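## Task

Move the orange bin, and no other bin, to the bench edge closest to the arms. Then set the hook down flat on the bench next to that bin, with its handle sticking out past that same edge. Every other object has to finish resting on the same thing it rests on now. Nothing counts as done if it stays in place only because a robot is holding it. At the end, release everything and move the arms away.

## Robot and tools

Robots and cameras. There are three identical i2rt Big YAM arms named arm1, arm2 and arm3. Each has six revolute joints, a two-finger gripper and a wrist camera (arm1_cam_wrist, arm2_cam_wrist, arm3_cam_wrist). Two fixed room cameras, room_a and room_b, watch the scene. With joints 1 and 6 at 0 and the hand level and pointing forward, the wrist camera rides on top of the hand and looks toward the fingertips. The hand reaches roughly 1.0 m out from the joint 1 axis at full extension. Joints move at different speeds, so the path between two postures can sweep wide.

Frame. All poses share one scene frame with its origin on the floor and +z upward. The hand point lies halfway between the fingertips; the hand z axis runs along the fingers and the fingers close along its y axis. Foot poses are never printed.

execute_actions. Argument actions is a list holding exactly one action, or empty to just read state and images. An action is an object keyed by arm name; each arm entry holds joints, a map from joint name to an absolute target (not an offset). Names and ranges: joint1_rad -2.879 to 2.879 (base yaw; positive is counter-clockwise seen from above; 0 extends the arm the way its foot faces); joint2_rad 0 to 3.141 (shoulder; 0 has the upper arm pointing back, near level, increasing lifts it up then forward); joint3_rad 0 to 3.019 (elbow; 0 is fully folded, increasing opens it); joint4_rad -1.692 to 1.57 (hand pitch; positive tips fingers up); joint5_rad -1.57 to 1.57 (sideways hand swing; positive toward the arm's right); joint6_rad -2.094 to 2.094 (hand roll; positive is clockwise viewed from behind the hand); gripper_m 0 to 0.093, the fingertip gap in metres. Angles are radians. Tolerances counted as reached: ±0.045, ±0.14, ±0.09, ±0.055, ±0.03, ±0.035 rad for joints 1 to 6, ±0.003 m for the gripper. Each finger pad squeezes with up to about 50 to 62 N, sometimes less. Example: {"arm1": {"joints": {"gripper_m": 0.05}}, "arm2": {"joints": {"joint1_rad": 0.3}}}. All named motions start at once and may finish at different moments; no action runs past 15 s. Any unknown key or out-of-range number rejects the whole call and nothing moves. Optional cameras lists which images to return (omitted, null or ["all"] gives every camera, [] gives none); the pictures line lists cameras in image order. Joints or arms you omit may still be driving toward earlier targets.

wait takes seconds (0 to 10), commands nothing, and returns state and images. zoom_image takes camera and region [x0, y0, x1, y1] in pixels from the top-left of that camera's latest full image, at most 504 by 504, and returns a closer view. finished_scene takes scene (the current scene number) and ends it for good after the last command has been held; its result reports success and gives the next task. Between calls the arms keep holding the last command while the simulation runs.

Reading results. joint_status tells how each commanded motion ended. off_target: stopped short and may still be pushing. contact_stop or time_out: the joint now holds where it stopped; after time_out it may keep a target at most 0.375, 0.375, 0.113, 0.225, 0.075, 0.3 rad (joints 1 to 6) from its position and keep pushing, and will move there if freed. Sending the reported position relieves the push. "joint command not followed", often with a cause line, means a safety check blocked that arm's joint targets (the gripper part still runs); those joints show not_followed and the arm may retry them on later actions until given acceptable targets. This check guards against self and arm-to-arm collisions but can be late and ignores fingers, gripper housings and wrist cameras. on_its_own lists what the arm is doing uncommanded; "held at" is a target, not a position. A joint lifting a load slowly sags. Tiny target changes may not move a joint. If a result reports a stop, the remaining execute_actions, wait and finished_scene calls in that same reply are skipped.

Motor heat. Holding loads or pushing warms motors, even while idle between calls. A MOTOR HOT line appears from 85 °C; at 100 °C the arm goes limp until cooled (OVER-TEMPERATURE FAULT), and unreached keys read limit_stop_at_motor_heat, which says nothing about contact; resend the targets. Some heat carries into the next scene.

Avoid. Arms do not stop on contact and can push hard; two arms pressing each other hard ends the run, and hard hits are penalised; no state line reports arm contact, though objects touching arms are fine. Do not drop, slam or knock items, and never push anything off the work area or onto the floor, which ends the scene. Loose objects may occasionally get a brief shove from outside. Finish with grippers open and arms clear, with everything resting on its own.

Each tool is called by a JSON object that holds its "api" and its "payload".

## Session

{"api": "execute_actions", "payload": {"actions": []}}

Scene clock: 0.00 s.
arm1.joint_positions: joint1_rad=-0.245 joint2_rad=+0.297 joint3_rad=+1.641 joint4_rad=-1.527 joint5_rad=+0.157 joint6_rad=+0.290 gripper_m=+0.095
arm1.joint_status: not commanded
arm1.hand: x=-0.9065 y=-0.0154 z=+1.4407 quat_wxyz=(-0.477, +0.351, -0.677, -0.436) (m; scene frame)
arm2.joint_positions: joint1_rad=-0.153 joint2_rad=+0.575 joint3_rad=+1.529 joint4_rad=-1.175 joint5_rad=-0.086 joint6_rad=-0.747 gripper_m=+0.095
arm2.joint_status: not commanded
arm2.hand: x=+0.0323 y=+0.2011 z=+1.3800 quat_wxyz=(-0.582, +0.695, -0.362, -0.217) (m; scene frame)
arm3.joint_positions: joint1_rad=+0.889 joint2_rad=+0.523 joint3_rad=+1.532 joint4_rad=-1.284 joint5_rad=-0.236 joint6_rad=-0.582 gripper_m=+0.095
arm3.joint_status: not commanded
arm3.hand: x=+0.7782 y=+0.1003 z=+1.4227 quat_wxyz=(-0.307, +0.796, -0.012, -0.521) (m; scene frame)
pictures: arm1_cam_wrist, arm2_cam_wrist, arm3_cam_wrist, room_a, room_b
Images, in order (width x height): arm1_cam_wrist 616x616, arm2_cam_wrist 616x616, arm3_cam_wrist 616x616, room_a 896x504, room_b 896x504.

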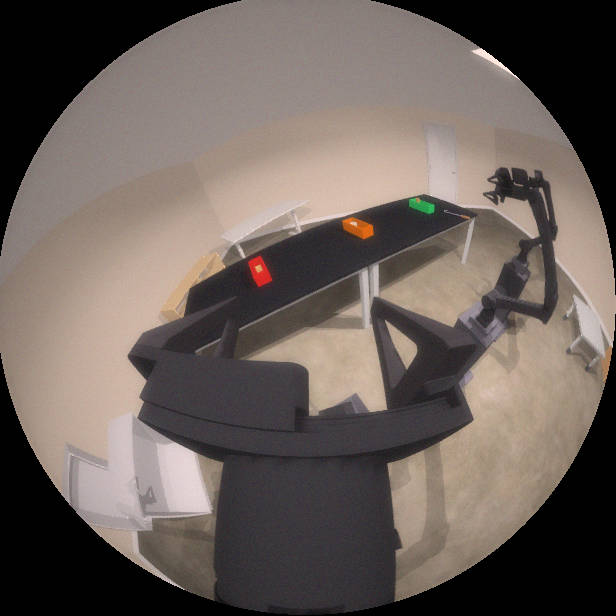

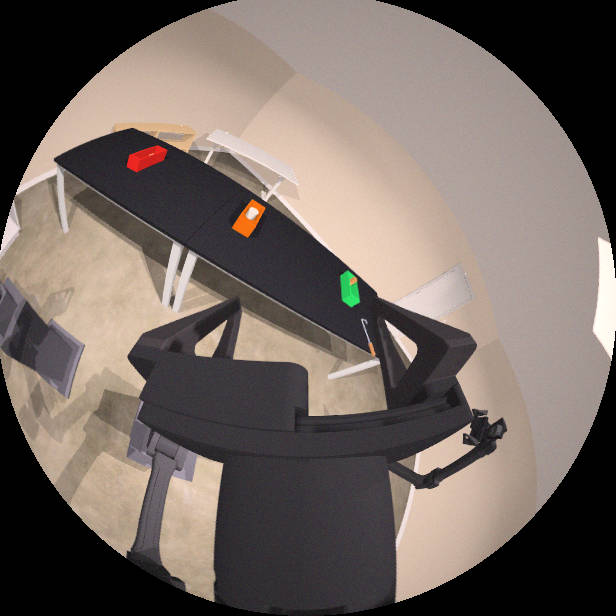

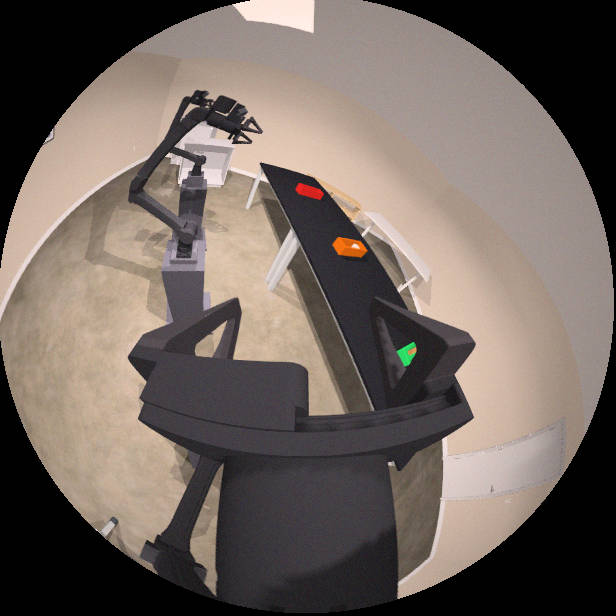

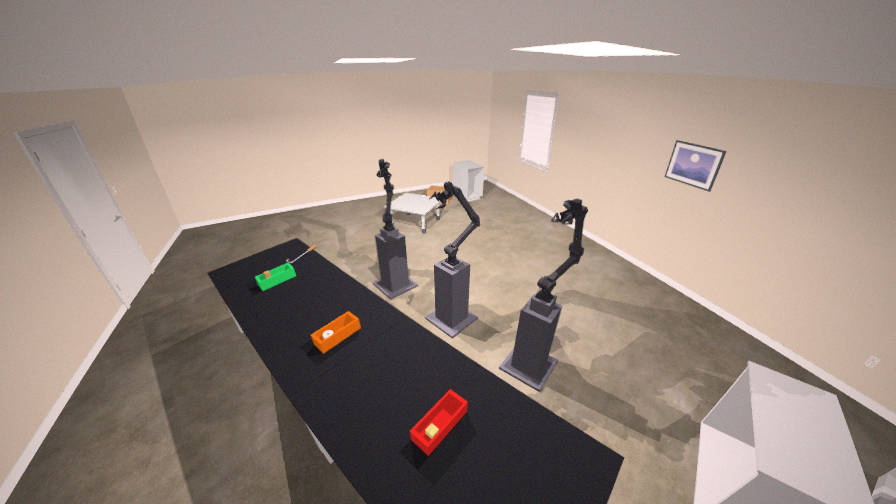

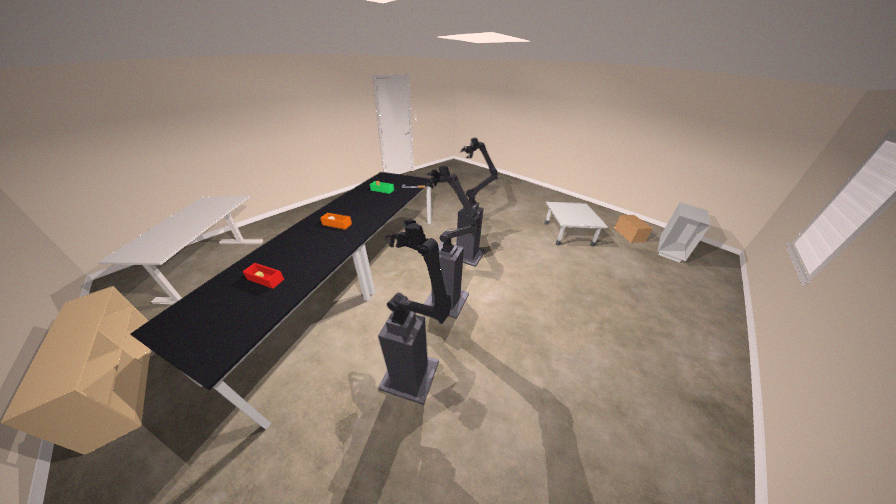

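{"api": "execute_actions", "payload": {"actions": [{"arm3":{"joints":{"joint1_rad":-0.475,"joint2_rad":2.15,"joint3_rad":1.25,"joint4_rad":0.95,"joint5_rad":-0.58,"joint6_rad":0}},"arm2":{"joints":{"joint1_rad":0.13,"joint2_rad":1.5,"joint3_rad":1.0,"joint4_rad":0.4,"joint5_rad":0,"joint6_rad":0}}}], "cameras": ["arm2_cam_wrist","arm3_cam_wrist","room_a"]}}

Scene clock: 5.60 s.
arm1.joint_positions: joint1_rad=-0.245 joint2_rad=+0.297 joint3_rad=+1.641 joint4_rad=-1.527 joint5_rad=+0.157 joint6_rad=+0.290 gripper_m=+0.095
arm1.joint_status: not commanded
arm1.hand: x=-0.9065 y=-0.0154 z=+1.4407 quat_wxyz=(-0.477, +0.351, -0.677, -0.436) (m; scene frame)
arm2.joint_positions: joint1_rad=+0.123 joint2_rad=+1.490 joint3_rad=+0.977 joint4_rad=+0.372 joint5_rad=-0.001 joint6_rad=-0.013 gripper_m=+0.095
arm2.joint_status: all done
arm2.hand: x=-0.0351 y=+0.6319 z=+1.0161 quat_wxyz=(-0.450, +0.558, -0.513, -0.472) (m; scene frame)
arm3.joint_positions: joint1_rad=-0.481 joint2_rad=+2.148 joint3_rad=+1.250 joint4_rad=+0.934 joint5_rad=-0.579 joint6_rad=-0.013 gripper_m=+0.095
arm3.joint_status: all done
arm3.hand: x=+1.2592 y=+0.6787 z=+0.9073 quat_wxyz=(-0.519, +0.499, -0.487, -0.494) (m; scene frame)
pictures: arm2_cam_wrist, arm3_cam_wrist, room_a
Images, in order (width x height): arm2_cam_wrist 616x616, arm3_cam_wrist 616x616, room_a 896x504.

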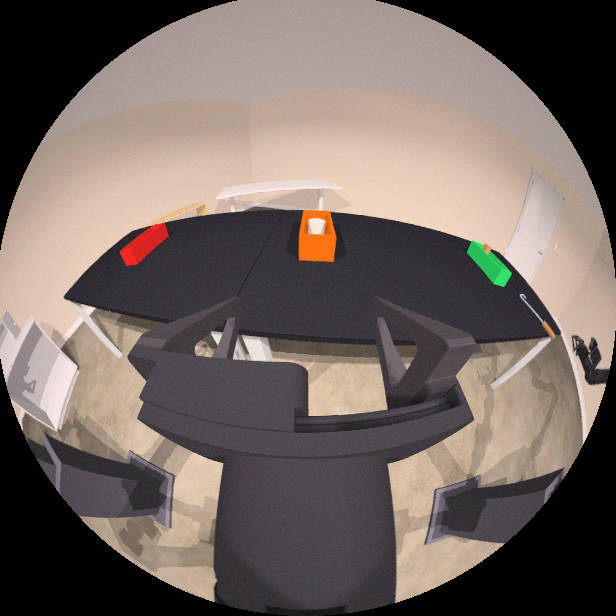

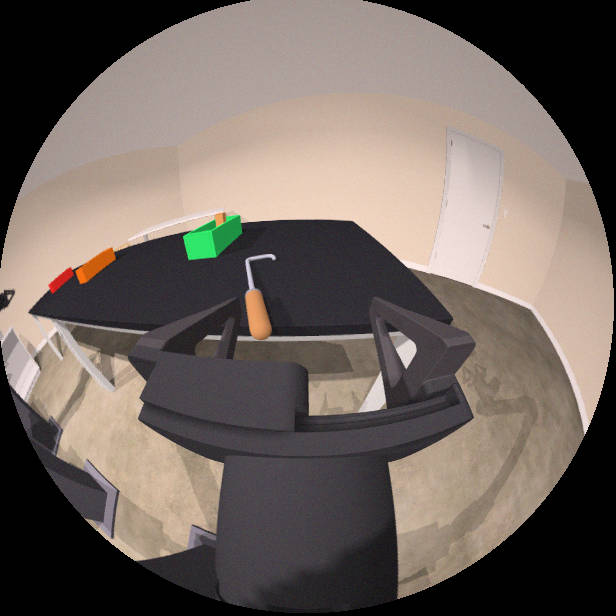

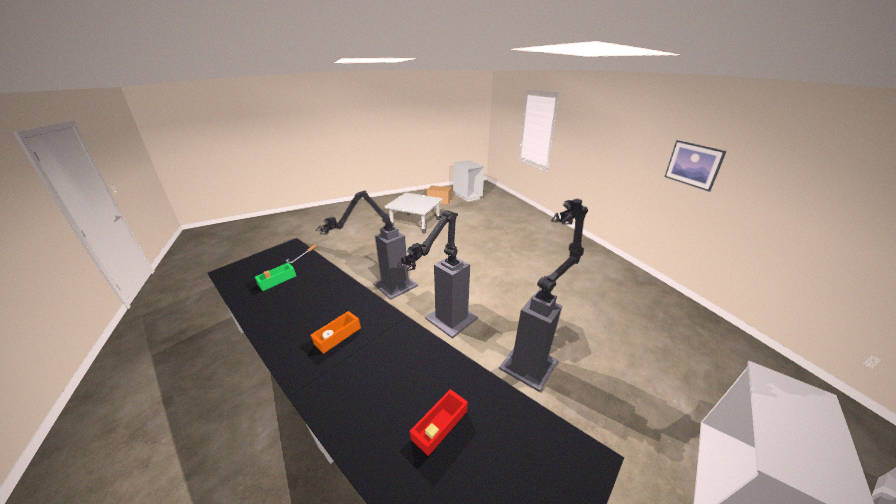

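{"api": "execute_actions", "payload": {"actions": [{"arm3":{"joints":{"joint1_rad":-0.385,"joint2_rad":2.39,"joint3_rad":1.61,"joint4_rad":0.83,"joint5_rad":-0.79}},"arm2":{"joints":{"joint1_rad":0.2,"joint5_rad":1.0}}}], "cameras": ["arm2_cam_wrist","arm3_cam_wrist"]}}

Scene clock: 11.13 s.
arm1.joint_positions: joint1_rad=-0.245 joint2_rad=+0.297 joint3_rad=+1.641 joint4_rad=-1.527 joint5_rad=+0.157 joint6_rad=+0.290 gripper_m=+0.095
arm1.joint_status: not commanded
arm1.hand: x=-0.9065 y=-0.0154 z=+1.4407 quat_wxyz=(-0.477, +0.351, -0.677, -0.436) (m; scene frame)
arm2.joint_positions: joint1_rad=+0.203 joint2_rad=+1.490 joint3_rad=+0.977 joint4_rad=+0.372 joint5_rad=+0.997 joint6_rad=-0.012 gripper_m=+0.095
arm2.joint_status: all done
arm2.hand: x=+0.0686 y=+0.5706 z=+1.0282 quat_wxyz=(-0.651, +0.304, -0.668, -0.192) (m; scene frame)
arm3.joint_positions: joint1_rad=-0.377 joint2_rad=+2.396 joint3_rad=+1.567 joint4_rad=+0.829 joint5_rad=-0.786 joint6_rad=-0.013 gripper_m=+0.095
arm3.joint_status: all done
arm3.hand: x=+1.1912 y=+0.7744 z=+0.8427 quat_wxyz=(-0.424, +0.573, -0.416, -0.565) (m; scene frame)
pictures: arm2_cam_wrist, arm3_cam_wrist
Images, in order (width x height): arm2_cam_wrist 616x616, arm3_cam_wrist 616x616.

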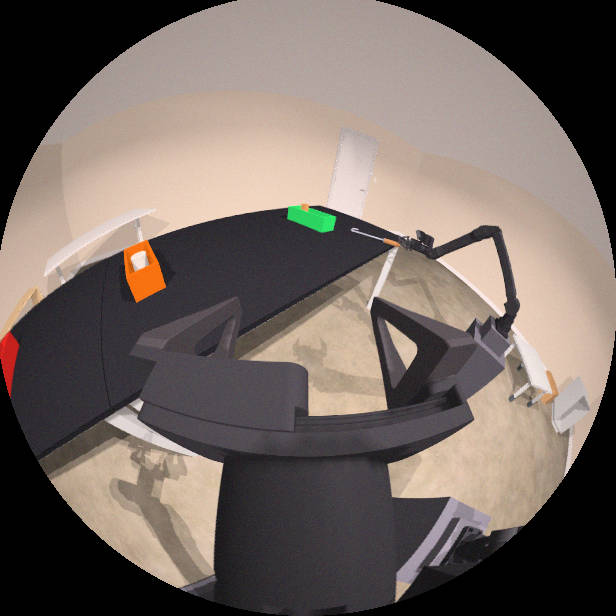

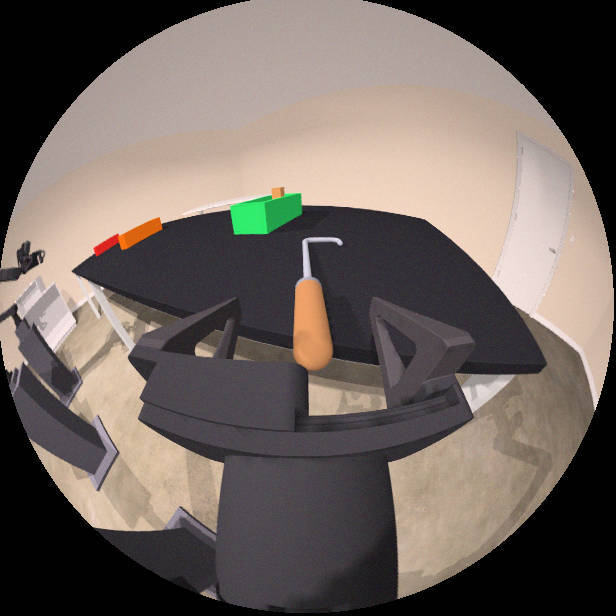

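{"api": "execute_actions", "payload": {"actions": [{"arm3":{"joints":{"joint1_rad":-0.345,"joint2_rad":2.525,"joint3_rad":1.765,"joint5_rad":-0.75}}}], "cameras": ["arm3_cam_wrist"]}}

Scene clock: 13.87 s.
arm1.joint_positions: joint1_rad=-0.245 joint2_rad=+0.297 joint3_rad=+1.641 joint4_rad=-1.527 joint5_rad=+0.157 joint6_rad=+0.290 gripper_m=+0.095
arm1.joint_status: not commanded
arm1.hand: x=-0.9065 y=-0.0154 z=+1.4407 quat_wxyz=(-0.477, +0.351, -0.677, -0.436) (m; scene frame)
arm2.joint_positions: joint1_rad=+0.203 joint2_rad=+1.490 joint3_rad=+0.977 joint4_rad=+0.372 joint5_rad=+0.997 joint6_rad=-0.012 gripper_m=+0.095
arm2.joint_status: not commanded
arm2.hand: x=+0.0686 y=+0.5706 z=+1.0282 quat_wxyz=(-0.651, +0.304, -0.668, -0.192) (m; scene frame)
arm3.joint_positions: joint1_rad=-0.349 joint2_rad=+2.508 joint3_rad=+1.715 joint4_rad=+0.829 joint5_rad=-0.753 joint6_rad=-0.013 gripper_m=+0.095
arm3.joint_status: all done
arm3.hand: x=+1.1894 y=+0.8108 z=+0.8214 quat_wxyz=(-0.438, +0.570, -0.405, -0.565) (m; scene frame)
pictures: arm3_cam_wrist
Images, in order (width x height): arm3_cam_wrist 616x616.

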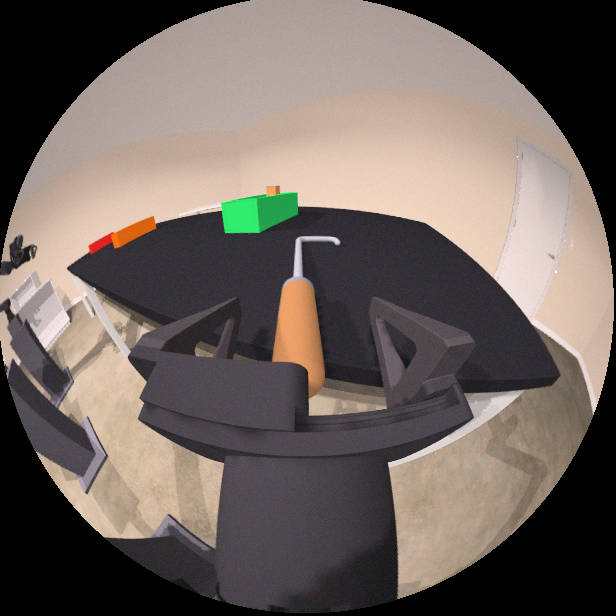

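{"api": "execute_actions", "payload": {"actions": [{"arm3":{"joints":{"joint3_rad":1.65}}}], "cameras": ["arm3_cam_wrist"]}}

{"api": "execute_actions", "payload": {"actions": [{"arm3":{"joints":{"gripper_m":0}}}], "cameras": ["arm3_cam_wrist"]}}

Scene clock: 16.53 s.
arm1.joint_positions: joint1_rad=-0.245 joint2_rad=+0.297 joint3_rad=+1.641 joint4_rad=-1.527 joint5_rad=+0.157 joint6_rad=+0.290 gripper_m=+0.095
arm1.joint_status: not commanded
arm1.hand: x=-0.9065 y=-0.0154 z=+1.4407 quat_wxyz=(-0.477, +0.351, -0.677, -0.436) (m; scene frame)
arm2.joint_positions: joint1_rad=+0.203 joint2_rad=+1.490 joint3_rad=+0.977 joint4_rad=+0.372 joint5_rad=+0.997 joint6_rad=-0.012 gripper_m=+0.095
arm2.joint_status: not commanded
arm2.hand: x=+0.0686 y=+0.5706 z=+1.0282 quat_wxyz=(-0.651, +0.304, -0.668, -0.192) (m; scene frame)
arm3.joint_positions: joint1_rad=-0.349 joint2_rad=+2.509 joint3_rad=+1.657 joint4_rad=+0.833 joint5_rad=-0.753 joint6_rad=-0.014 gripper_m=+0.095
arm3.joint_status: all done
arm3.hand: x=+1.1824 y=+0.7964 z=+0.7954 quat_wxyz=(-0.420, +0.573, -0.424, -0.562) (m; scene frame)
pictures: arm3_cam_wrist
Images, in order (width x height): arm3_cam_wrist 616x616.

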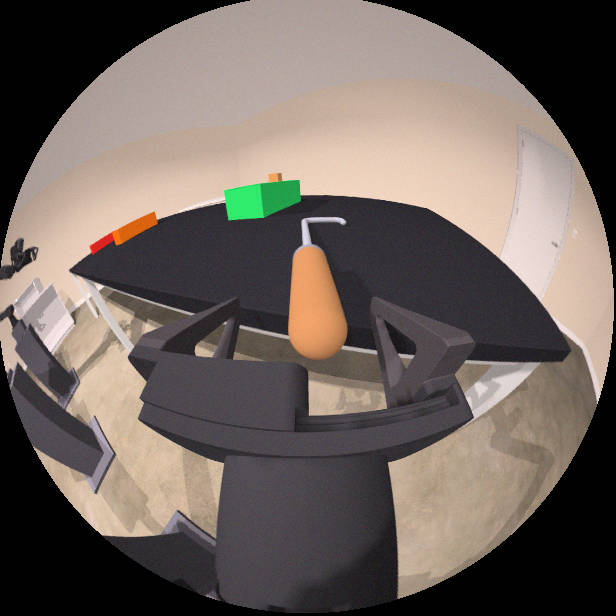

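Scene clock: 17.27 s.
arm1.joint_positions: joint1_rad=-0.245 joint2_rad=+0.297 joint3_rad=+1.641 joint4_rad=-1.527 joint5_rad=+0.157 joint6_rad=+0.290 gripper_m=+0.095
arm1.joint_status: not commanded
arm1.hand: x=-0.9065 y=-0.0154 z=+1.4407 quat_wxyz=(-0.477, +0.351, -0.677, -0.436) (m; scene frame)
arm2.joint_positions: joint1_rad=+0.203 joint2_rad=+1.490 joint3_rad=+0.977 joint4_rad=+0.372 joint5_rad=+0.997 joint6_rad=-0.012 gripper_m=+0.095
arm2.joint_status: not commanded
arm2.hand: x=+0.0686 y=+0.5706 z=+1.0282 quat_wxyz=(-0.651, +0.304, -0.668, -0.192) (m; scene frame)
arm3.joint_positions: joint1_rad=-0.349 joint2_rad=+2.509 joint3_rad=+1.657 joint4_rad=+0.833 joint5_rad=-0.751 joint6_rad=-0.013 gripper_m=+0.031
arm3.joint_status: gripper_m off_target (ended at +0.031, target +0.000)
arm3.hand: x=+1.1827 y=+0.7965 z=+0.7954 quat_wxyz=(-0.420, +0.573, -0.424, -0.562) (m; scene frame)
pictures: arm3_cam_wrist
Images, in order (width x height): arm3_cam_wrist 616x616.

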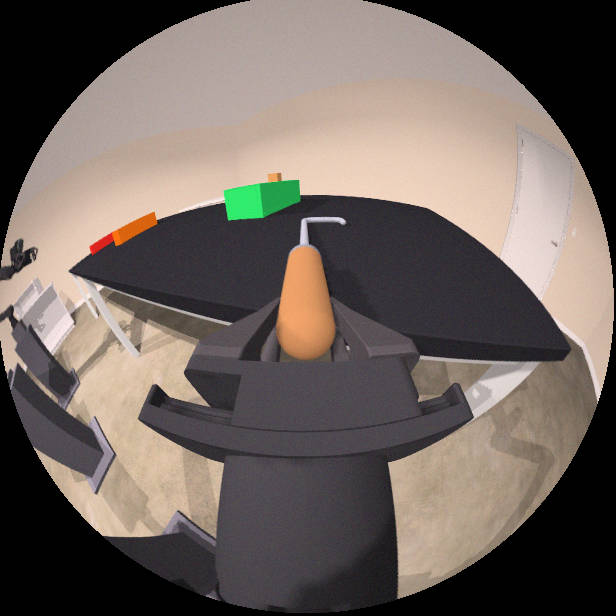

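{"api": "execute_actions", "payload": {"actions": [{"arm3":{"joints":{"joint2_rad":2.25,"joint3_rad":1.92,"joint4_rad":0.6}},"arm2":{"joints":{"joint1_rad":0.4,"joint5_rad":-0.66}}}], "cameras": ["arm3_cam_wrist"]}}

{"api": "execute_actions", "payload": {"actions": [{"arm3":{"joints":{"joint1_rad":0.82,"joint5_rad":0.71}}}], "cameras": []}}

{"api": "execute_actions", "payload": {"actions": [{"arm3":{"joints":{"joint2_rad":2.53,"joint4_rad":0.77}}}], "cameras": ["arm3_cam_wrist"]}}

Scene clock: 22.57 s.
arm1.joint_positions: joint1_rad=-0.245 joint2_rad=+0.297 joint3_rad=+1.641 joint4_rad=-1.527 joint5_rad=+0.157 joint6_rad=+0.290 gripper_m=+0.095
arm1.joint_status: not commanded
arm1.hand: x=-0.9065 y=-0.0154 z=+1.4407 quat_wxyz=(-0.477, +0.351, -0.677, -0.436) (m; scene frame)
arm2.joint_positions: joint1_rad=+0.410 joint2_rad=+1.490 joint3_rad=+0.977 joint4_rad=+0.372 joint5_rad=-0.658 joint6_rad=-0.011 gripper_m=+0.095
arm2.joint_status: all done
arm2.hand: x=-0.2990 y=+0.5248 z=+1.0206 quat_wxyz=(-0.156, +0.711, -0.234, -0.645) (m; scene frame)
arm3.joint_positions: joint1_rad=-0.349 joint2_rad=+2.272 joint3_rad=+1.858 joint4_rad=+0.575 joint5_rad=-0.750 joint6_rad=-0.009 gripper_m=+0.031
arm3.joint_status: all done
arm3.hand: x=+1.2023 y=+0.8384 z=+1.0419 quat_wxyz=(-0.480, +0.558, -0.362, -0.572) (m; scene frame)
pictures: arm3_cam_wrist
Images, in order (width x height): arm3_cam_wrist 616x616.

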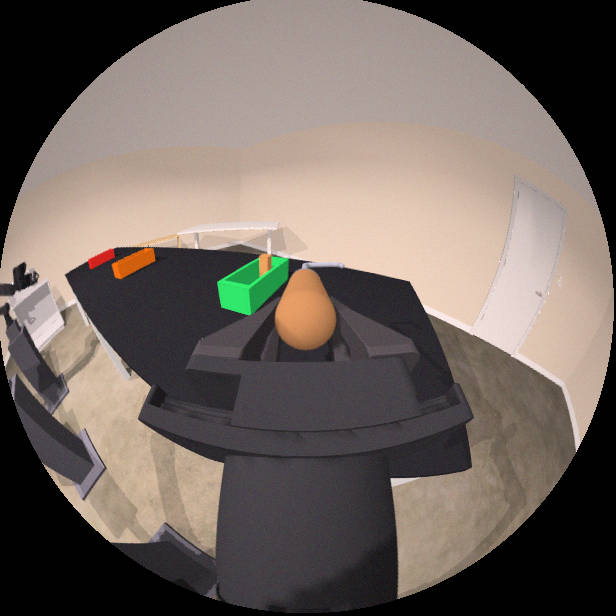

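Scene clock: 25.00 s.
arm1.joint_positions: joint1_rad=-0.245 joint2_rad=+0.297 joint3_rad=+1.641 joint4_rad=-1.527 joint5_rad=+0.157 joint6_rad=+0.290 gripper_m=+0.095
arm1.joint_status: not commanded
arm1.hand: x=-0.9065 y=-0.0154 z=+1.4407 quat_wxyz=(-0.477, +0.351, -0.677, -0.436) (m; scene frame)
arm2.joint_positions: joint1_rad=+0.410 joint2_rad=+1.490 joint3_rad=+0.977 joint4_rad=+0.372 joint5_rad=-0.658 joint6_rad=-0.011 gripper_m=+0.095
arm2.joint_status: not commanded
arm2.hand: x=-0.2990 y=+0.5248 z=+1.0206 quat_wxyz=(-0.156, +0.711, -0.234, -0.645) (m; scene frame)
arm3.joint_positions: joint1_rad=+0.824 joint2_rad=+2.274 joint3_rad=+1.858 joint4_rad=+0.570 joint5_rad=+0.713 joint6_rad=-0.002 gripper_m=+0.031
arm3.joint_status: all done
arm3.hand: x=+0.4396 y=+0.7433 z=+1.0363 quat_wxyz=(-0.504, +0.446, -0.493, -0.551) (m; scene frame)
pictures: none
No camera images: the call's "cameras" was empty. Leave "cameras" out to get every camera's image.

Scene clock: 26.33 s.
arm1.joint_positions: joint1_rad=-0.245 joint2_rad=+0.297 joint3_rad=+1.641 joint4_rad=-1.527 joint5_rad=+0.157 joint6_rad=+0.290 gripper_m=+0.095
arm1.joint_status: not commanded
arm1.hand: x=-0.9065 y=-0.0154 z=+1.4407 quat_wxyz=(-0.477, +0.351, -0.677, -0.436) (m; scene frame)
arm2.joint_positions: joint1_rad=+0.410 joint2_rad=+1.490 joint3_rad=+0.977 joint4_rad=+0.372 joint5_rad=-0.658 joint6_rad=-0.011 gripper_m=+0.095
arm2.joint_status: not commanded
arm2.hand: x=-0.2990 y=+0.5248 z=+1.0206 quat_wxyz=(-0.156, +0.711, -0.234, -0.645) (m; scene frame)
arm3.joint_positions: joint1_rad=+0.824 joint2_rad=+2.573 joint3_rad=+1.865 joint4_rad=+0.750 joint5_rad=+0.706 joint6_rad=-0.002 gripper_m=+0.031
arm3.joint_status: all done
arm3.hand: x=+0.4375 y=+0.7441 z=+0.8212 quat_wxyz=(-0.501, +0.489, -0.496, -0.515) (m; scene frame)
pictures: arm3_cam_wrist
Images, in order (width x height): arm3_cam_wrist 616x616.

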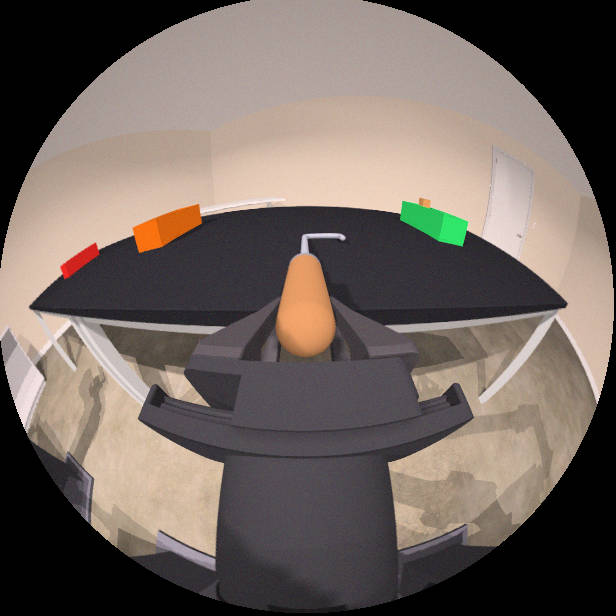

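{"api": "execute_actions", "payload": {"actions": [{"arm3":{"joints":{"joint2_rad":2.6}}}], "cameras": []}}

{"api": "execute_actions", "payload": {"actions": [{"arm3":{"joints":{"gripper_m":0.093}}}], "cameras": []}}

{"api": "execute_actions", "payload": {"actions": [{"arm3":{"joints":{"joint2_rad":2.3}}}], "cameras": []}}

{"api": "execute_actions", "payload": {"actions": [{"arm3":{"joints":{"joint1_rad":0.0,"joint2_rad":0.9,"joint3_rad":1.0,"joint4_rad":0,"joint5_rad":-0.9}},"arm2":{"joints":{"joint1_rad":0.1,"joint2_rad":2.25,"joint3_rad":1.82,"joint4_rad":0.72,"joint5_rad":-0.63}}}], "cameras": []}}

{"api": "execute_actions", "payload": {"actions": [{"arm2":{"joints":{"joint1_rad":-0.575,"joint2_rad":2.36}}}], "cameras": ["arm2_cam_wrist"]}}

Scene clock: 33.03 s.
arm1.joint_positions: joint1_rad=-0.245 joint2_rad=+0.297 joint3_rad=+1.641 joint4_rad=-1.527 joint5_rad=+0.157 joint6_rad=+0.290 gripper_m=+0.095
arm1.joint_status: not commanded
arm1.hand: x=-0.9065 y=-0.0154 z=+1.4407 quat_wxyz=(-0.477, +0.351, -0.677, -0.436) (m; scene frame)
arm2.joint_positions: joint1_rad=+0.410 joint2_rad=+1.490 joint3_rad=+0.977 joint4_rad=+0.372 joint5_rad=-0.658 joint6_rad=-0.011 gripper_m=+0.095
arm2.joint_status: not commanded
arm2.hand: x=-0.2990 y=+0.5248 z=+1.0206 quat_wxyz=(-0.156, +0.711, -0.234, -0.645) (m; scene frame)
arm3.joint_positions: joint1_rad=+0.824 joint2_rad=+2.582 joint3_rad=+1.865 joint4_rad=+0.754 joint5_rad=+0.706 joint6_rad=-0.002 gripper_m=+0.031
arm3.joint_status: all done
arm3.hand: x=+0.4381 y=+0.7433 z=+0.8139 quat_wxyz=(-0.500, +0.491, -0.496, -0.513) (m; scene frame)
pictures: none
No camera images: the call's "cameras" was empty. Leave "cameras" out to get every camera's image.

Scene clock: 33.73 s.
arm1.joint_positions: joint1_rad=-0.245 joint2_rad=+0.297 joint3_rad=+1.641 joint4_rad=-1.527 joint5_rad=+0.157 joint6_rad=+0.290 gripper_m=+0.095
arm1.joint_status: not commanded
arm1.hand: x=-0.9065 y=-0.0154 z=+1.4407 quat_wxyz=(-0.477, +0.351, -0.677, -0.436) (m; scene frame)
arm2.joint_positions: joint1_rad=+0.410 joint2_rad=+1.490 joint3_rad=+0.977 joint4_rad=+0.372 joint5_rad=-0.658 joint6_rad=-0.011 gripper_m=+0.095
arm2.joint_status: not commanded
arm2.hand: x=-0.2990 y=+0.5248 z=+1.0206 quat_wxyz=(-0.156, +0.711, -0.234, -0.645) (m; scene frame)
arm3.joint_positions: joint1_rad=+0.824 joint2_rad=+2.582 joint3_rad=+1.865 joint4_rad=+0.755 joint5_rad=+0.706 joint6_rad=-0.002 gripper_m=+0.093
arm3.joint_status: all done
arm3.hand: x=+0.4382 y=+0.7433 z=+0.8140 quat_wxyz=(-0.500, +0.491, -0.496, -0.513) (m; scene frame)
pictures: none
No camera images: the call's "cameras" was empty. Leave "cameras" out to get every camera's image.

Scene clock: 35.17 s.
arm1.joint_positions: joint1_rad=-0.245 joint2_rad=+0.297 joint3_rad=+1.641 joint4_rad=-1.527 joint5_rad=+0.157 joint6_rad=+0.290 gripper_m=+0.095
arm1.joint_status: not commanded
arm1.hand: x=-0.9065 y=-0.0154 z=+1.4407 quat_wxyz=(-0.477, +0.351, -0.677, -0.436) (m; scene frame)
arm2.joint_positions: joint1_rad=+0.410 joint2_rad=+1.490 joint3_rad=+0.977 joint4_rad=+0.372 joint5_rad=-0.658 joint6_rad=-0.011 gripper_m=+0.095
arm2.joint_status: not commanded
arm2.hand: x=-0.2990 y=+0.5248 z=+1.0206 quat_wxyz=(-0.156, +0.711, -0.234, -0.645) (m; scene frame)
arm3.joint_positions: joint1_rad=+0.824 joint2_rad=+2.280 joint3_rad=+1.901 joint4_rad=+0.769 joint5_rad=+0.707 joint6_rad=-0.002 gripper_m=+0.093
arm3.joint_status: all done
arm3.hand: x=+0.4416 y=+0.7384 z=+1.0939 quat_wxyz=(-0.501, +0.358, -0.477, -0.627) (m; scene frame)
pictures: none
No camera images: the call's "cameras" was empty. Leave "cameras" out to get every camera's image.

Scene clock: 37.03 s.
arm1.joint_positions: joint1_rad=-0.245 joint2_rad=+0.297 joint3_rad=+1.641 joint4_rad=-1.527 joint5_rad=+0.157 joint6_rad=+0.290 gripper_m=+0.095
arm1.joint_status: not commanded
arm1.hand: x=-0.9065 y=-0.0154 z=+1.4407 quat_wxyz=(-0.477, +0.351, -0.677, -0.436) (m; scene frame)
arm2.joint_positions: joint1_rad=+0.093 joint2_rad=+2.261 joint3_rad=+1.759 joint4_rad=+0.695 joint5_rad=-0.628 joint6_rad=-0.011 gripper_m=+0.095
arm2.joint_status: all done
arm2.hand: x=-0.1243 y=+0.8526 z=+0.9578 quat_wxyz=(-0.370, +0.606, -0.247, -0.660) (m; scene frame)
arm3.joint_positions: joint1_rad=-0.002 joint2_rad=+0.900 joint3_rad=+1.008 joint4_rad=+0.006 joint5_rad=-0.896 joint6_rad=-0.002 gripper_m=+0.093
arm3.joint_status: all done
arm3.hand: x=+0.8338 y=+0.4240 z=+1.3175 quat_wxyz=(-0.311, +0.643, -0.231, -0.661) (m; scene frame)
pictures: none
No camera images: the call's "cameras" was empty. Leave "cameras" out to get every camera's image.

Scene clock: 39.03 s.
arm1.joint_positions: joint1_rad=-0.245 joint2_rad=+0.297 joint3_rad=+1.641 joint4_rad=-1.527 joint5_rad=+0.157 joint6_rad=+0.290 gripper_m=+0.095
arm1.joint_status: not commanded
arm1.hand: x=-0.9065 y=-0.0154 z=+1.4407 quat_wxyz=(-0.477, +0.351, -0.677, -0.436) (m; scene frame)
arm2.joint_positions: joint1_rad=-0.567 joint2_rad=+2.367 joint3_rad=+1.773 joint4_rad=+0.700 joint5_rad=-0.630 joint6_rad=-0.010 gripper_m=+0.095
arm2.joint_status: all done
arm2.hand: x=+0.4332 y=+0.7600 z=+0.8811 quat_wxyz=(-0.536, +0.501, -0.460, -0.500) (m; scene frame)
arm3.joint_positions: joint1_rad=-0.002 joint2_rad=+0.900 joint3_rad=+1.008 joint4_rad=+0.006 joint5_rad=-0.896 joint6_rad=-0.002 gripper_m=+0.093
arm3.joint_status: not commanded
arm3.hand: x=+0.8338 y=+0.4240 z=+1.3175 quat_wxyz=(-0.311, +0.643, -0.231, -0.661) (m; scene frame)
pictures: arm2_cam_wrist
Images, in order (width x height): arm2_cam_wrist 616x616.

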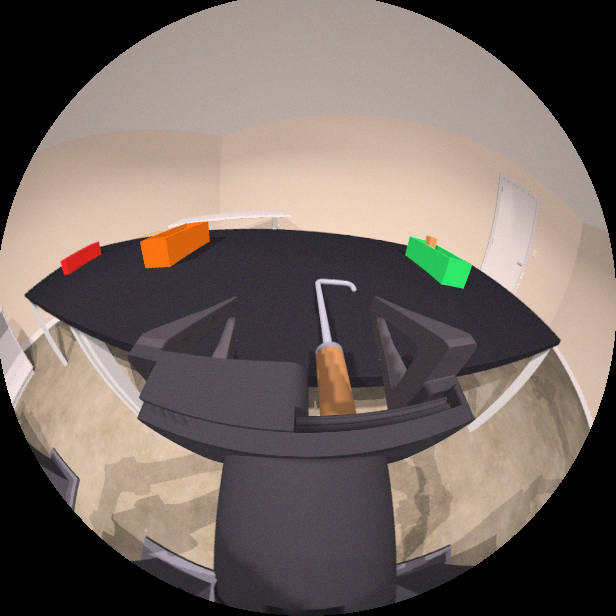

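{"api": "execute_actions", "payload": {"actions": [{"arm2":{"joints":{"joint1_rad":-0.585,"joint2_rad":2.48}}}], "cameras": ["arm2_cam_wrist"]}}

Scene clock: 41.90 s.
arm1.joint_positions: joint1_rad=-0.245 joint2_rad=+0.297 joint3_rad=+1.641 joint4_rad=-1.527 joint5_rad=+0.157 joint6_rad=+0.290 gripper_m=+0.095
arm1.joint_status: not commanded
arm1.hand: x=-0.9065 y=-0.0154 z=+1.4407 quat_wxyz=(-0.477, +0.351, -0.677, -0.436) (m; scene frame)
arm2.joint_positions: joint1_rad=-0.574 joint2_rad=+2.490 joint3_rad=+1.777 joint4_rad=+0.701 joint5_rad=-0.630 joint6_rad=-0.010 gripper_m=+0.095
arm2.joint_status: all done
arm2.hand: x=+0.4377 y=+0.7539 z=+0.7790 quat_wxyz=(-0.497, +0.506, -0.503, -0.493) (m; scene frame)
arm3.joint_positions: joint1_rad=-0.002 joint2_rad=+0.900 joint3_rad=+1.008 joint4_rad=+0.006 joint5_rad=-0.896 joint6_rad=-0.002 gripper_m=+0.093
arm3.joint_status: not commanded
arm3.hand: x=+0.8338 y=+0.4240 z=+1.3175 quat_wxyz=(-0.311, +0.643, -0.231, -0.661) (m; scene frame)
pictures: arm2_cam_wrist
Images, in order (width x height): arm2_cam_wrist 616x616.

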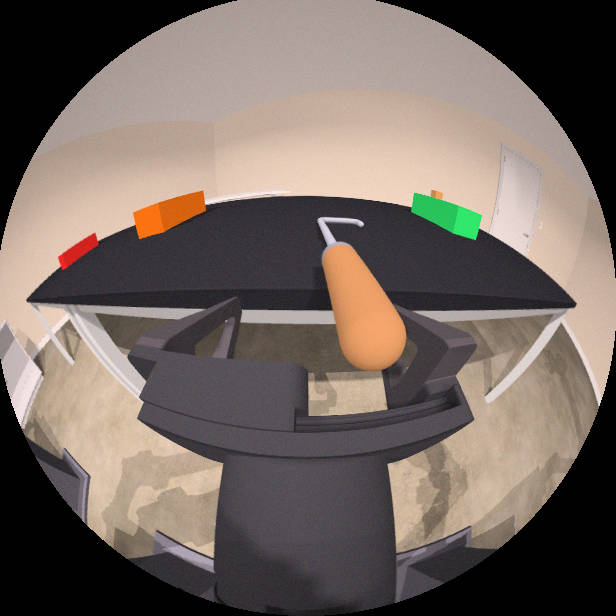

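{"api": "execute_actions", "payload": {"actions": [{"arm2":{"joints":{"joint1_rad":-0.61,"joint3_rad":1.85}}}], "cameras": ["arm2_cam_wrist"]}}

{"api": "execute_actions", "payload": {"actions": [{"arm2":{"joints":{"gripper_m":0}}}], "cameras": ["arm2_cam_wrist"]}}

Scene clock: 45.57 s.
arm1.joint_positions: joint1_rad=-0.245 joint2_rad=+0.297 joint3_rad=+1.641 joint4_rad=-1.527 joint5_rad=+0.157 joint6_rad=+0.290 gripper_m=+0.095
arm1.joint_status: not commanded
arm1.hand: x=-0.9065 y=-0.0154 z=+1.4407 quat_wxyz=(-0.477, +0.351, -0.677, -0.436) (m; scene frame)
arm2.joint_positions: joint1_rad=-0.607 joint2_rad=+2.490 joint3_rad=+1.790 joint4_rad=+0.701 joint5_rad=-0.630 joint6_rad=-0.010 gripper_m=+0.095
arm2.joint_status: all done
arm2.hand: x=+0.4645 y=+0.7421 z=+0.7862 quat_wxyz=(-0.510, +0.498, -0.507, -0.485) (m; scene frame)
arm3.joint_positions: joint1_rad=-0.002 joint2_rad=+0.900 joint3_rad=+1.008 joint4_rad=+0.006 joint5_rad=-0.896 joint6_rad=-0.002 gripper_m=+0.093
arm3.joint_status: not commanded
arm3.hand: x=+0.8338 y=+0.4240 z=+1.3175 quat_wxyz=(-0.311, +0.643, -0.231, -0.661) (m; scene frame)
pictures: arm2_cam_wrist
Images, in order (width x height): arm2_cam_wrist 616x616.

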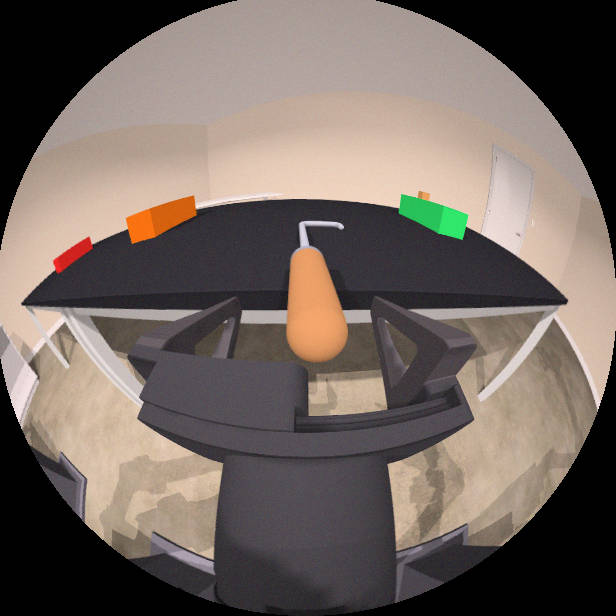

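Scene clock: 46.30 s.
arm1.joint_positions: joint1_rad=-0.245 joint2_rad=+0.297 joint3_rad=+1.641 joint4_rad=-1.527 joint5_rad=+0.157 joint6_rad=+0.290 gripper_m=+0.095
arm1.joint_status: not commanded
arm1.hand: x=-0.9065 y=-0.0154 z=+1.4407 quat_wxyz=(-0.477, +0.351, -0.677, -0.436) (m; scene frame)
arm2.joint_positions: joint1_rad=-0.607 joint2_rad=+2.490 joint3_rad=+1.791 joint4_rad=+0.701 joint5_rad=-0.630 joint6_rad=-0.009 gripper_m=+0.031
arm2.joint_status: gripper_m off_target (ended at +0.031, target +0.000)
arm2.hand: x=+0.4646 y=+0.7423 z=+0.7866 quat_wxyz=(-0.511, +0.497, -0.507, -0.485) (m; scene frame)
arm3.joint_positions: joint1_rad=-0.002 joint2_rad=+0.900 joint3_rad=+1.008 joint4_rad=+0.006 joint5_rad=-0.896 joint6_rad=-0.002 gripper_m=+0.093
arm3.joint_status: not commanded
arm3.hand: x=+0.8338 y=+0.4240 z=+1.3175 quat_wxyz=(-0.311, +0.643, -0.231, -0.661) (m; scene frame)
pictures: arm2_cam_wrist
Images, in order (width x height): arm2_cam_wrist 616x616.

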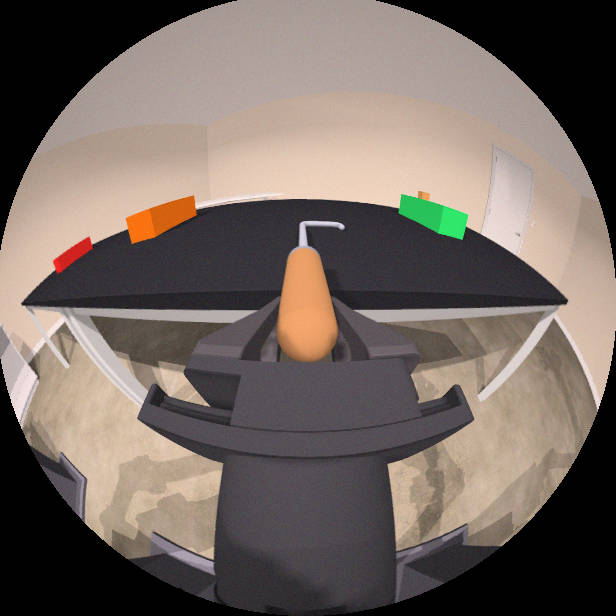

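{"api": "execute_actions", "payload": {"actions": [{"arm2":{"joints":{"gripper_m":0.08}}}], "cameras": []}}

{"api": "execute_actions", "payload": {"actions": [{"arm2":{"joints":{"joint1_rad":-0.583,"joint2_rad":2.555,"joint3_rad":1.945,"joint4_rad":0.64,"joint5_rad":-0.65}}}], "cameras": ["arm2_cam_wrist"]}}

{"api": "execute_actions", "payload": {"actions": [{"arm2":{"joints":{"gripper_m":0}}}], "cameras": ["arm2_cam_wrist"]}}

Scene clock: 49.33 s.
arm1.joint_positions: joint1_rad=-0.245 joint2_rad=+0.297 joint3_rad=+1.641 joint4_rad=-1.527 joint5_rad=+0.157 joint6_rad=+0.290 gripper_m=+0.095
arm1.joint_status: not commanded
arm1.hand: x=-0.9065 y=-0.0154 z=+1.4407 quat_wxyz=(-0.477, +0.351, -0.677, -0.436) (m; scene frame)
arm2.joint_positions: joint1_rad=-0.607 joint2_rad=+2.490 joint3_rad=+1.791 joint4_rad=+0.701 joint5_rad=-0.630 joint6_rad=-0.009 gripper_m=+0.080
arm2.joint_status: all done
arm2.hand: x=+0.4646 y=+0.7423 z=+0.7866 quat_wxyz=(-0.511, +0.497, -0.507, -0.485) (m; scene frame)
arm3.joint_positions: joint1_rad=-0.002 joint2_rad=+0.900 joint3_rad=+1.008 joint4_rad=+0.006 joint5_rad=-0.896 joint6_rad=-0.002 gripper_m=+0.093
arm3.joint_status: not commanded
arm3.hand: x=+0.8338 y=+0.4240 z=+1.3175 quat_wxyz=(-0.311, +0.643, -0.231, -0.661) (m; scene frame)
pictures: none
No camera images: the call's "cameras" was empty. Leave "cameras" out to get every camera's image.

Scene clock: 50.23 s.
arm1.joint_positions: joint1_rad=-0.245 joint2_rad=+0.297 joint3_rad=+1.641 joint4_rad=-1.527 joint5_rad=+0.157 joint6_rad=+0.290 gripper_m=+0.095
arm1.joint_status: not commanded
arm1.hand: x=-0.9065 y=-0.0154 z=+1.4407 quat_wxyz=(-0.477, +0.351, -0.677, -0.436) (m; scene frame)
arm2.joint_positions: joint1_rad=-0.591 joint2_rad=+2.533 joint3_rad=+1.886 joint4_rad=+0.656 joint5_rad=-0.648 joint6_rad=-0.009 gripper_m=+0.080
arm2.joint_status: all done
arm2.hand: x=+0.4615 y=+0.7650 z=+0.7891 quat_wxyz=(-0.505, +0.505, -0.495, -0.494) (m; scene frame)
arm3.joint_positions: joint1_rad=-0.002 joint2_rad=+0.900 joint3_rad=+1.008 joint4_rad=+0.006 joint5_rad=-0.896 joint6_rad=-0.002 gripper_m=+0.093
arm3.joint_status: not commanded
arm3.hand: x=+0.8338 y=+0.4240 z=+1.3175 quat_wxyz=(-0.311, +0.643, -0.231, -0.661) (m; scene frame)
pictures: arm2_cam_wrist
Images, in order (width x height): arm2_cam_wrist 616x616.

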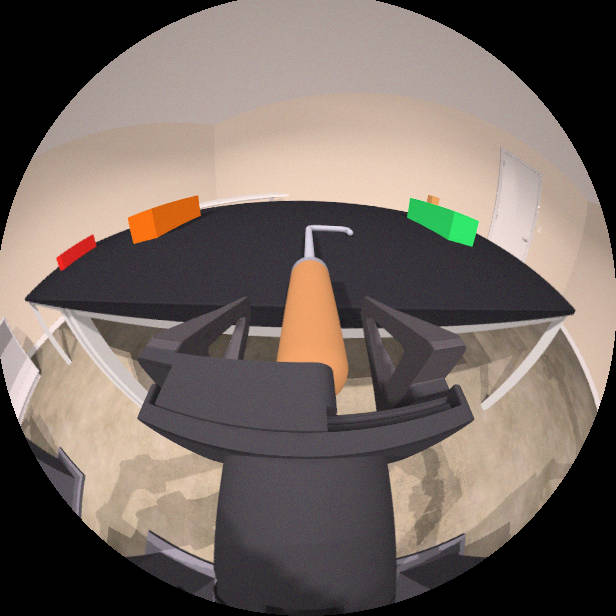

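Scene clock: 50.90 s.
arm1.joint_positions: joint1_rad=-0.245 joint2_rad=+0.297 joint3_rad=+1.641 joint4_rad=-1.527 joint5_rad=+0.157 joint6_rad=+0.290 gripper_m=+0.095
arm1.joint_status: not commanded
arm1.hand: x=-0.9065 y=-0.0154 z=+1.4407 quat_wxyz=(-0.477, +0.351, -0.677, -0.436) (m; scene frame)
arm2.joint_positions: joint1_rad=-0.591 joint2_rad=+2.533 joint3_rad=+1.886 joint4_rad=+0.656 joint5_rad=-0.648 joint6_rad=-0.009 gripper_m=+0.031
arm2.joint_status: gripper_m off_target (ended at +0.031, target +0.000)
arm2.hand: x=+0.4616 y=+0.7650 z=+0.7890 quat_wxyz=(-0.505, +0.505, -0.496, -0.494) (m; scene frame)
arm3.joint_positions: joint1_rad=-0.002 joint2_rad=+0.900 joint3_rad=+1.008 joint4_rad=+0.006 joint5_rad=-0.896 joint6_rad=-0.002 gripper_m=+0.093
arm3.joint_status: not commanded
arm3.hand: x=+0.8338 y=+0.4240 z=+1.3175 quat_wxyz=(-0.311, +0.643, -0.231, -0.661) (m; scene frame)
pictures: arm2_cam_wrist
Images, in order (width x height): arm2_cam_wrist 616x616.

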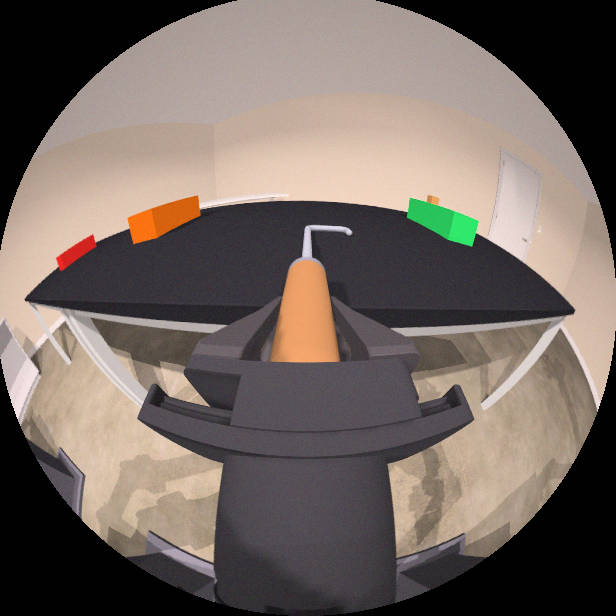

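{"api": "execute_actions", "payload": {"actions": [{"arm2":{"joints":{"joint2_rad":2.25,"joint4_rad":0.55}}}], "cameras": ["arm2_cam_wrist"]}}

{"api": "execute_actions", "payload": {"actions": [{"arm2":{"joints":{"joint1_rad":0.095,"joint5_rad":0,"joint6_rad":1.57}}}], "cameras": []}}

{"api": "execute_actions", "payload": {"actions": [{"arm2":{"joints":{"joint4_rad":0.38}}}], "cameras": ["arm2_cam_wrist","room_a"]}}

{"api": "zoom_image", "payload": {"camera": "room_a", "region": [300,260,440,360]}}

Scene clock: 56.77 s.
arm1.joint_positions: joint1_rad=-0.245 joint2_rad=+0.297 joint3_rad=+1.641 joint4_rad=-1.527 joint5_rad=+0.157 joint6_rad=+0.290 gripper_m=+0.095
arm1.joint_status: not commanded
arm1.hand: x=-0.9065 y=-0.0154 z=+1.4407 quat_wxyz=(-0.477, +0.351, -0.677, -0.436) (m; scene frame)
arm2.joint_positions: joint1_rad=-0.591 joint2_rad=+2.275 joint3_rad=+1.890 joint4_rad=+0.538 joint5_rad=-0.651 joint6_rad=-0.007 gripper_m=+0.031
arm2.joint_status: all done
arm2.hand: x=+0.4564 y=+0.7623 z=+0.9899 quat_wxyz=(-0.552, +0.497, -0.443, -0.501) (m; scene frame)
arm3.joint_positions: joint1_rad=-0.002 joint2_rad=+0.900 joint3_rad=+1.008 joint4_rad=+0.006 joint5_rad=-0.896 joint6_rad=-0.002 gripper_m=+0.093
arm3.joint_status: not commanded
arm3.hand: x=+0.8338 y=+0.4240 z=+1.3175 quat_wxyz=(-0.311, +0.643, -0.231, -0.661) (m; scene frame)
pictures: arm2_cam_wrist
Images, in order (width x height): arm2_cam_wrist 616x616.

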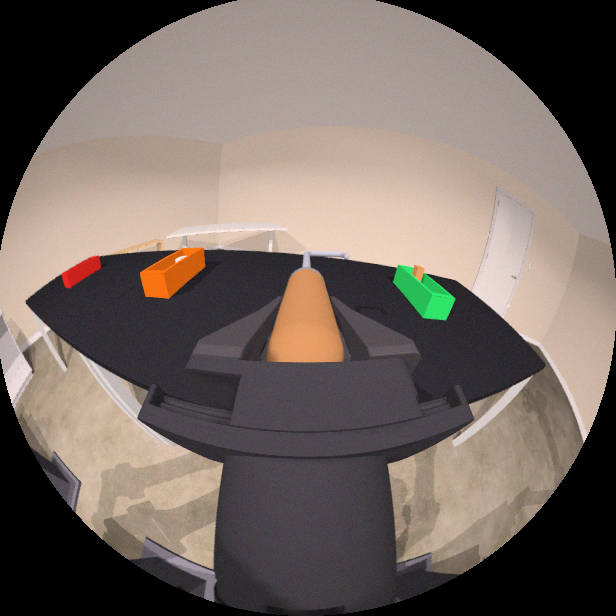

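Scene clock: 59.17 s.
arm1.joint_positions: joint1_rad=-0.245 joint2_rad=+0.297 joint3_rad=+1.641 joint4_rad=-1.527 joint5_rad=+0.157 joint6_rad=+0.290 gripper_m=+0.095
arm1.joint_status: not commanded
arm1.hand: x=-0.9065 y=-0.0154 z=+1.4407 quat_wxyz=(-0.477, +0.351, -0.677, -0.436) (m; scene frame)
arm2.joint_positions: joint1_rad=+0.097 joint2_rad=+2.277 joint3_rad=+1.890 joint4_rad=+0.538 joint5_rad=+0.000 joint6_rad=+1.550 gripper_m=+0.031
arm2.joint_status: all done
arm2.hand: x=-0.0291 y=+0.9131 z=+0.9894 quat_wxyz=(+0.005, +0.022, -0.655, -0.755) (m; scene frame)
arm3.joint_positions: joint1_rad=-0.002 joint2_rad=+0.900 joint3_rad=+1.008 joint4_rad=+0.006 joint5_rad=-0.896 joint6_rad=-0.002 gripper_m=+0.093
arm3.joint_status: not commanded
arm3.hand: x=+0.8338 y=+0.4240 z=+1.3175 quat_wxyz=(-0.311, +0.643, -0.231, -0.661) (m; scene frame)
pictures: none
No camera images: the call's "cameras" was empty. Leave "cameras" out to get every camera's image.

Scene clock: 60.03 s.
arm1.joint_positions: joint1_rad=-0.245 joint2_rad=+0.297 joint3_rad=+1.641 joint4_rad=-1.527 joint5_rad=+0.157 joint6_rad=+0.290 gripper_m=+0.095
arm1.joint_status: not commanded
arm1.hand: x=-0.9065 y=-0.0154 z=+1.4407 quat_wxyz=(-0.477, +0.351, -0.677, -0.436) (m; scene frame)
arm2.joint_positions: joint1_rad=+0.097 joint2_rad=+2.278 joint3_rad=+1.890 joint4_rad=+0.388 joint5_rad=+0.000 joint6_rad=+1.559 gripper_m=+0.031
arm2.joint_status: all done
arm2.hand: x=-0.0290 y=+0.9156 z=+0.9518 quat_wxyz=(+0.008, +0.020, -0.710, -0.704) (m; scene frame)
arm3.joint_positions: joint1_rad=-0.002 joint2_rad=+0.900 joint3_rad=+1.008 joint4_rad=+0.006 joint5_rad=-0.896 joint6_rad=-0.002 gripper_m=+0.093
arm3.joint_status: not commanded
arm3.hand: x=+0.8338 y=+0.4240 z=+1.3175 quat_wxyz=(-0.311, +0.643, -0.231, -0.661) (m; scene frame)
pictures: arm2_cam_wrist, room_a
Images, in order (width x height): arm2_cam_wrist 616x616, room_a 896x504.

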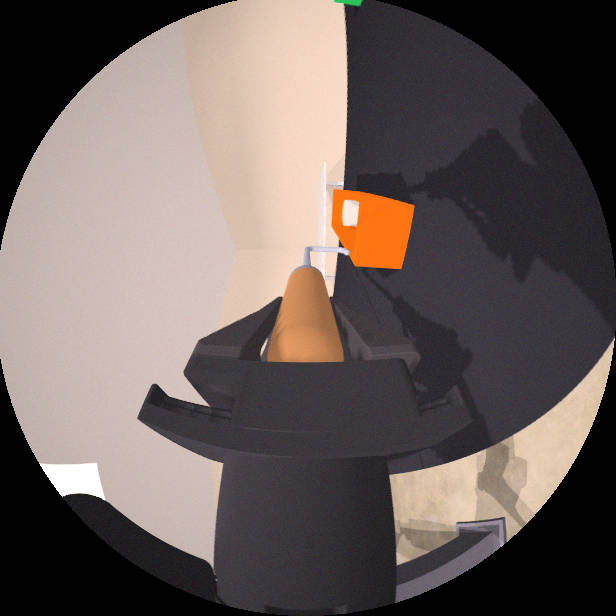

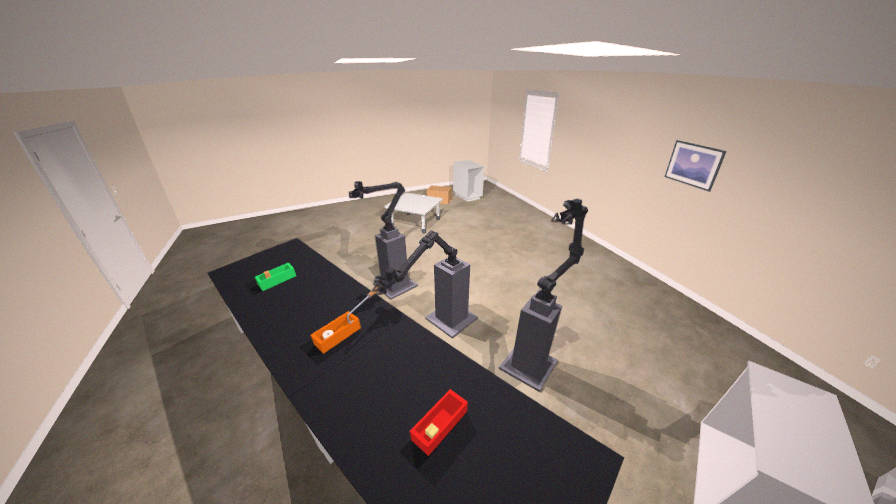

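Region (300, 260, 440, 360) of room_a's 896x504 image, scaled by 3.600, with more detail than that image has; it fills the top 360 rows of this view, and the rest is white.

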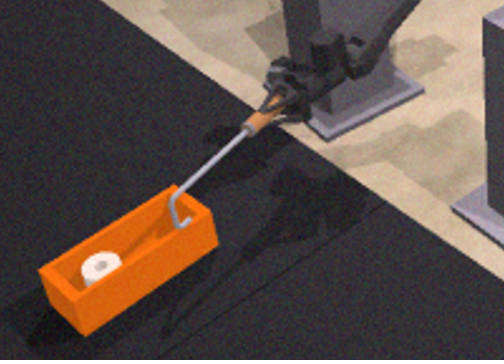

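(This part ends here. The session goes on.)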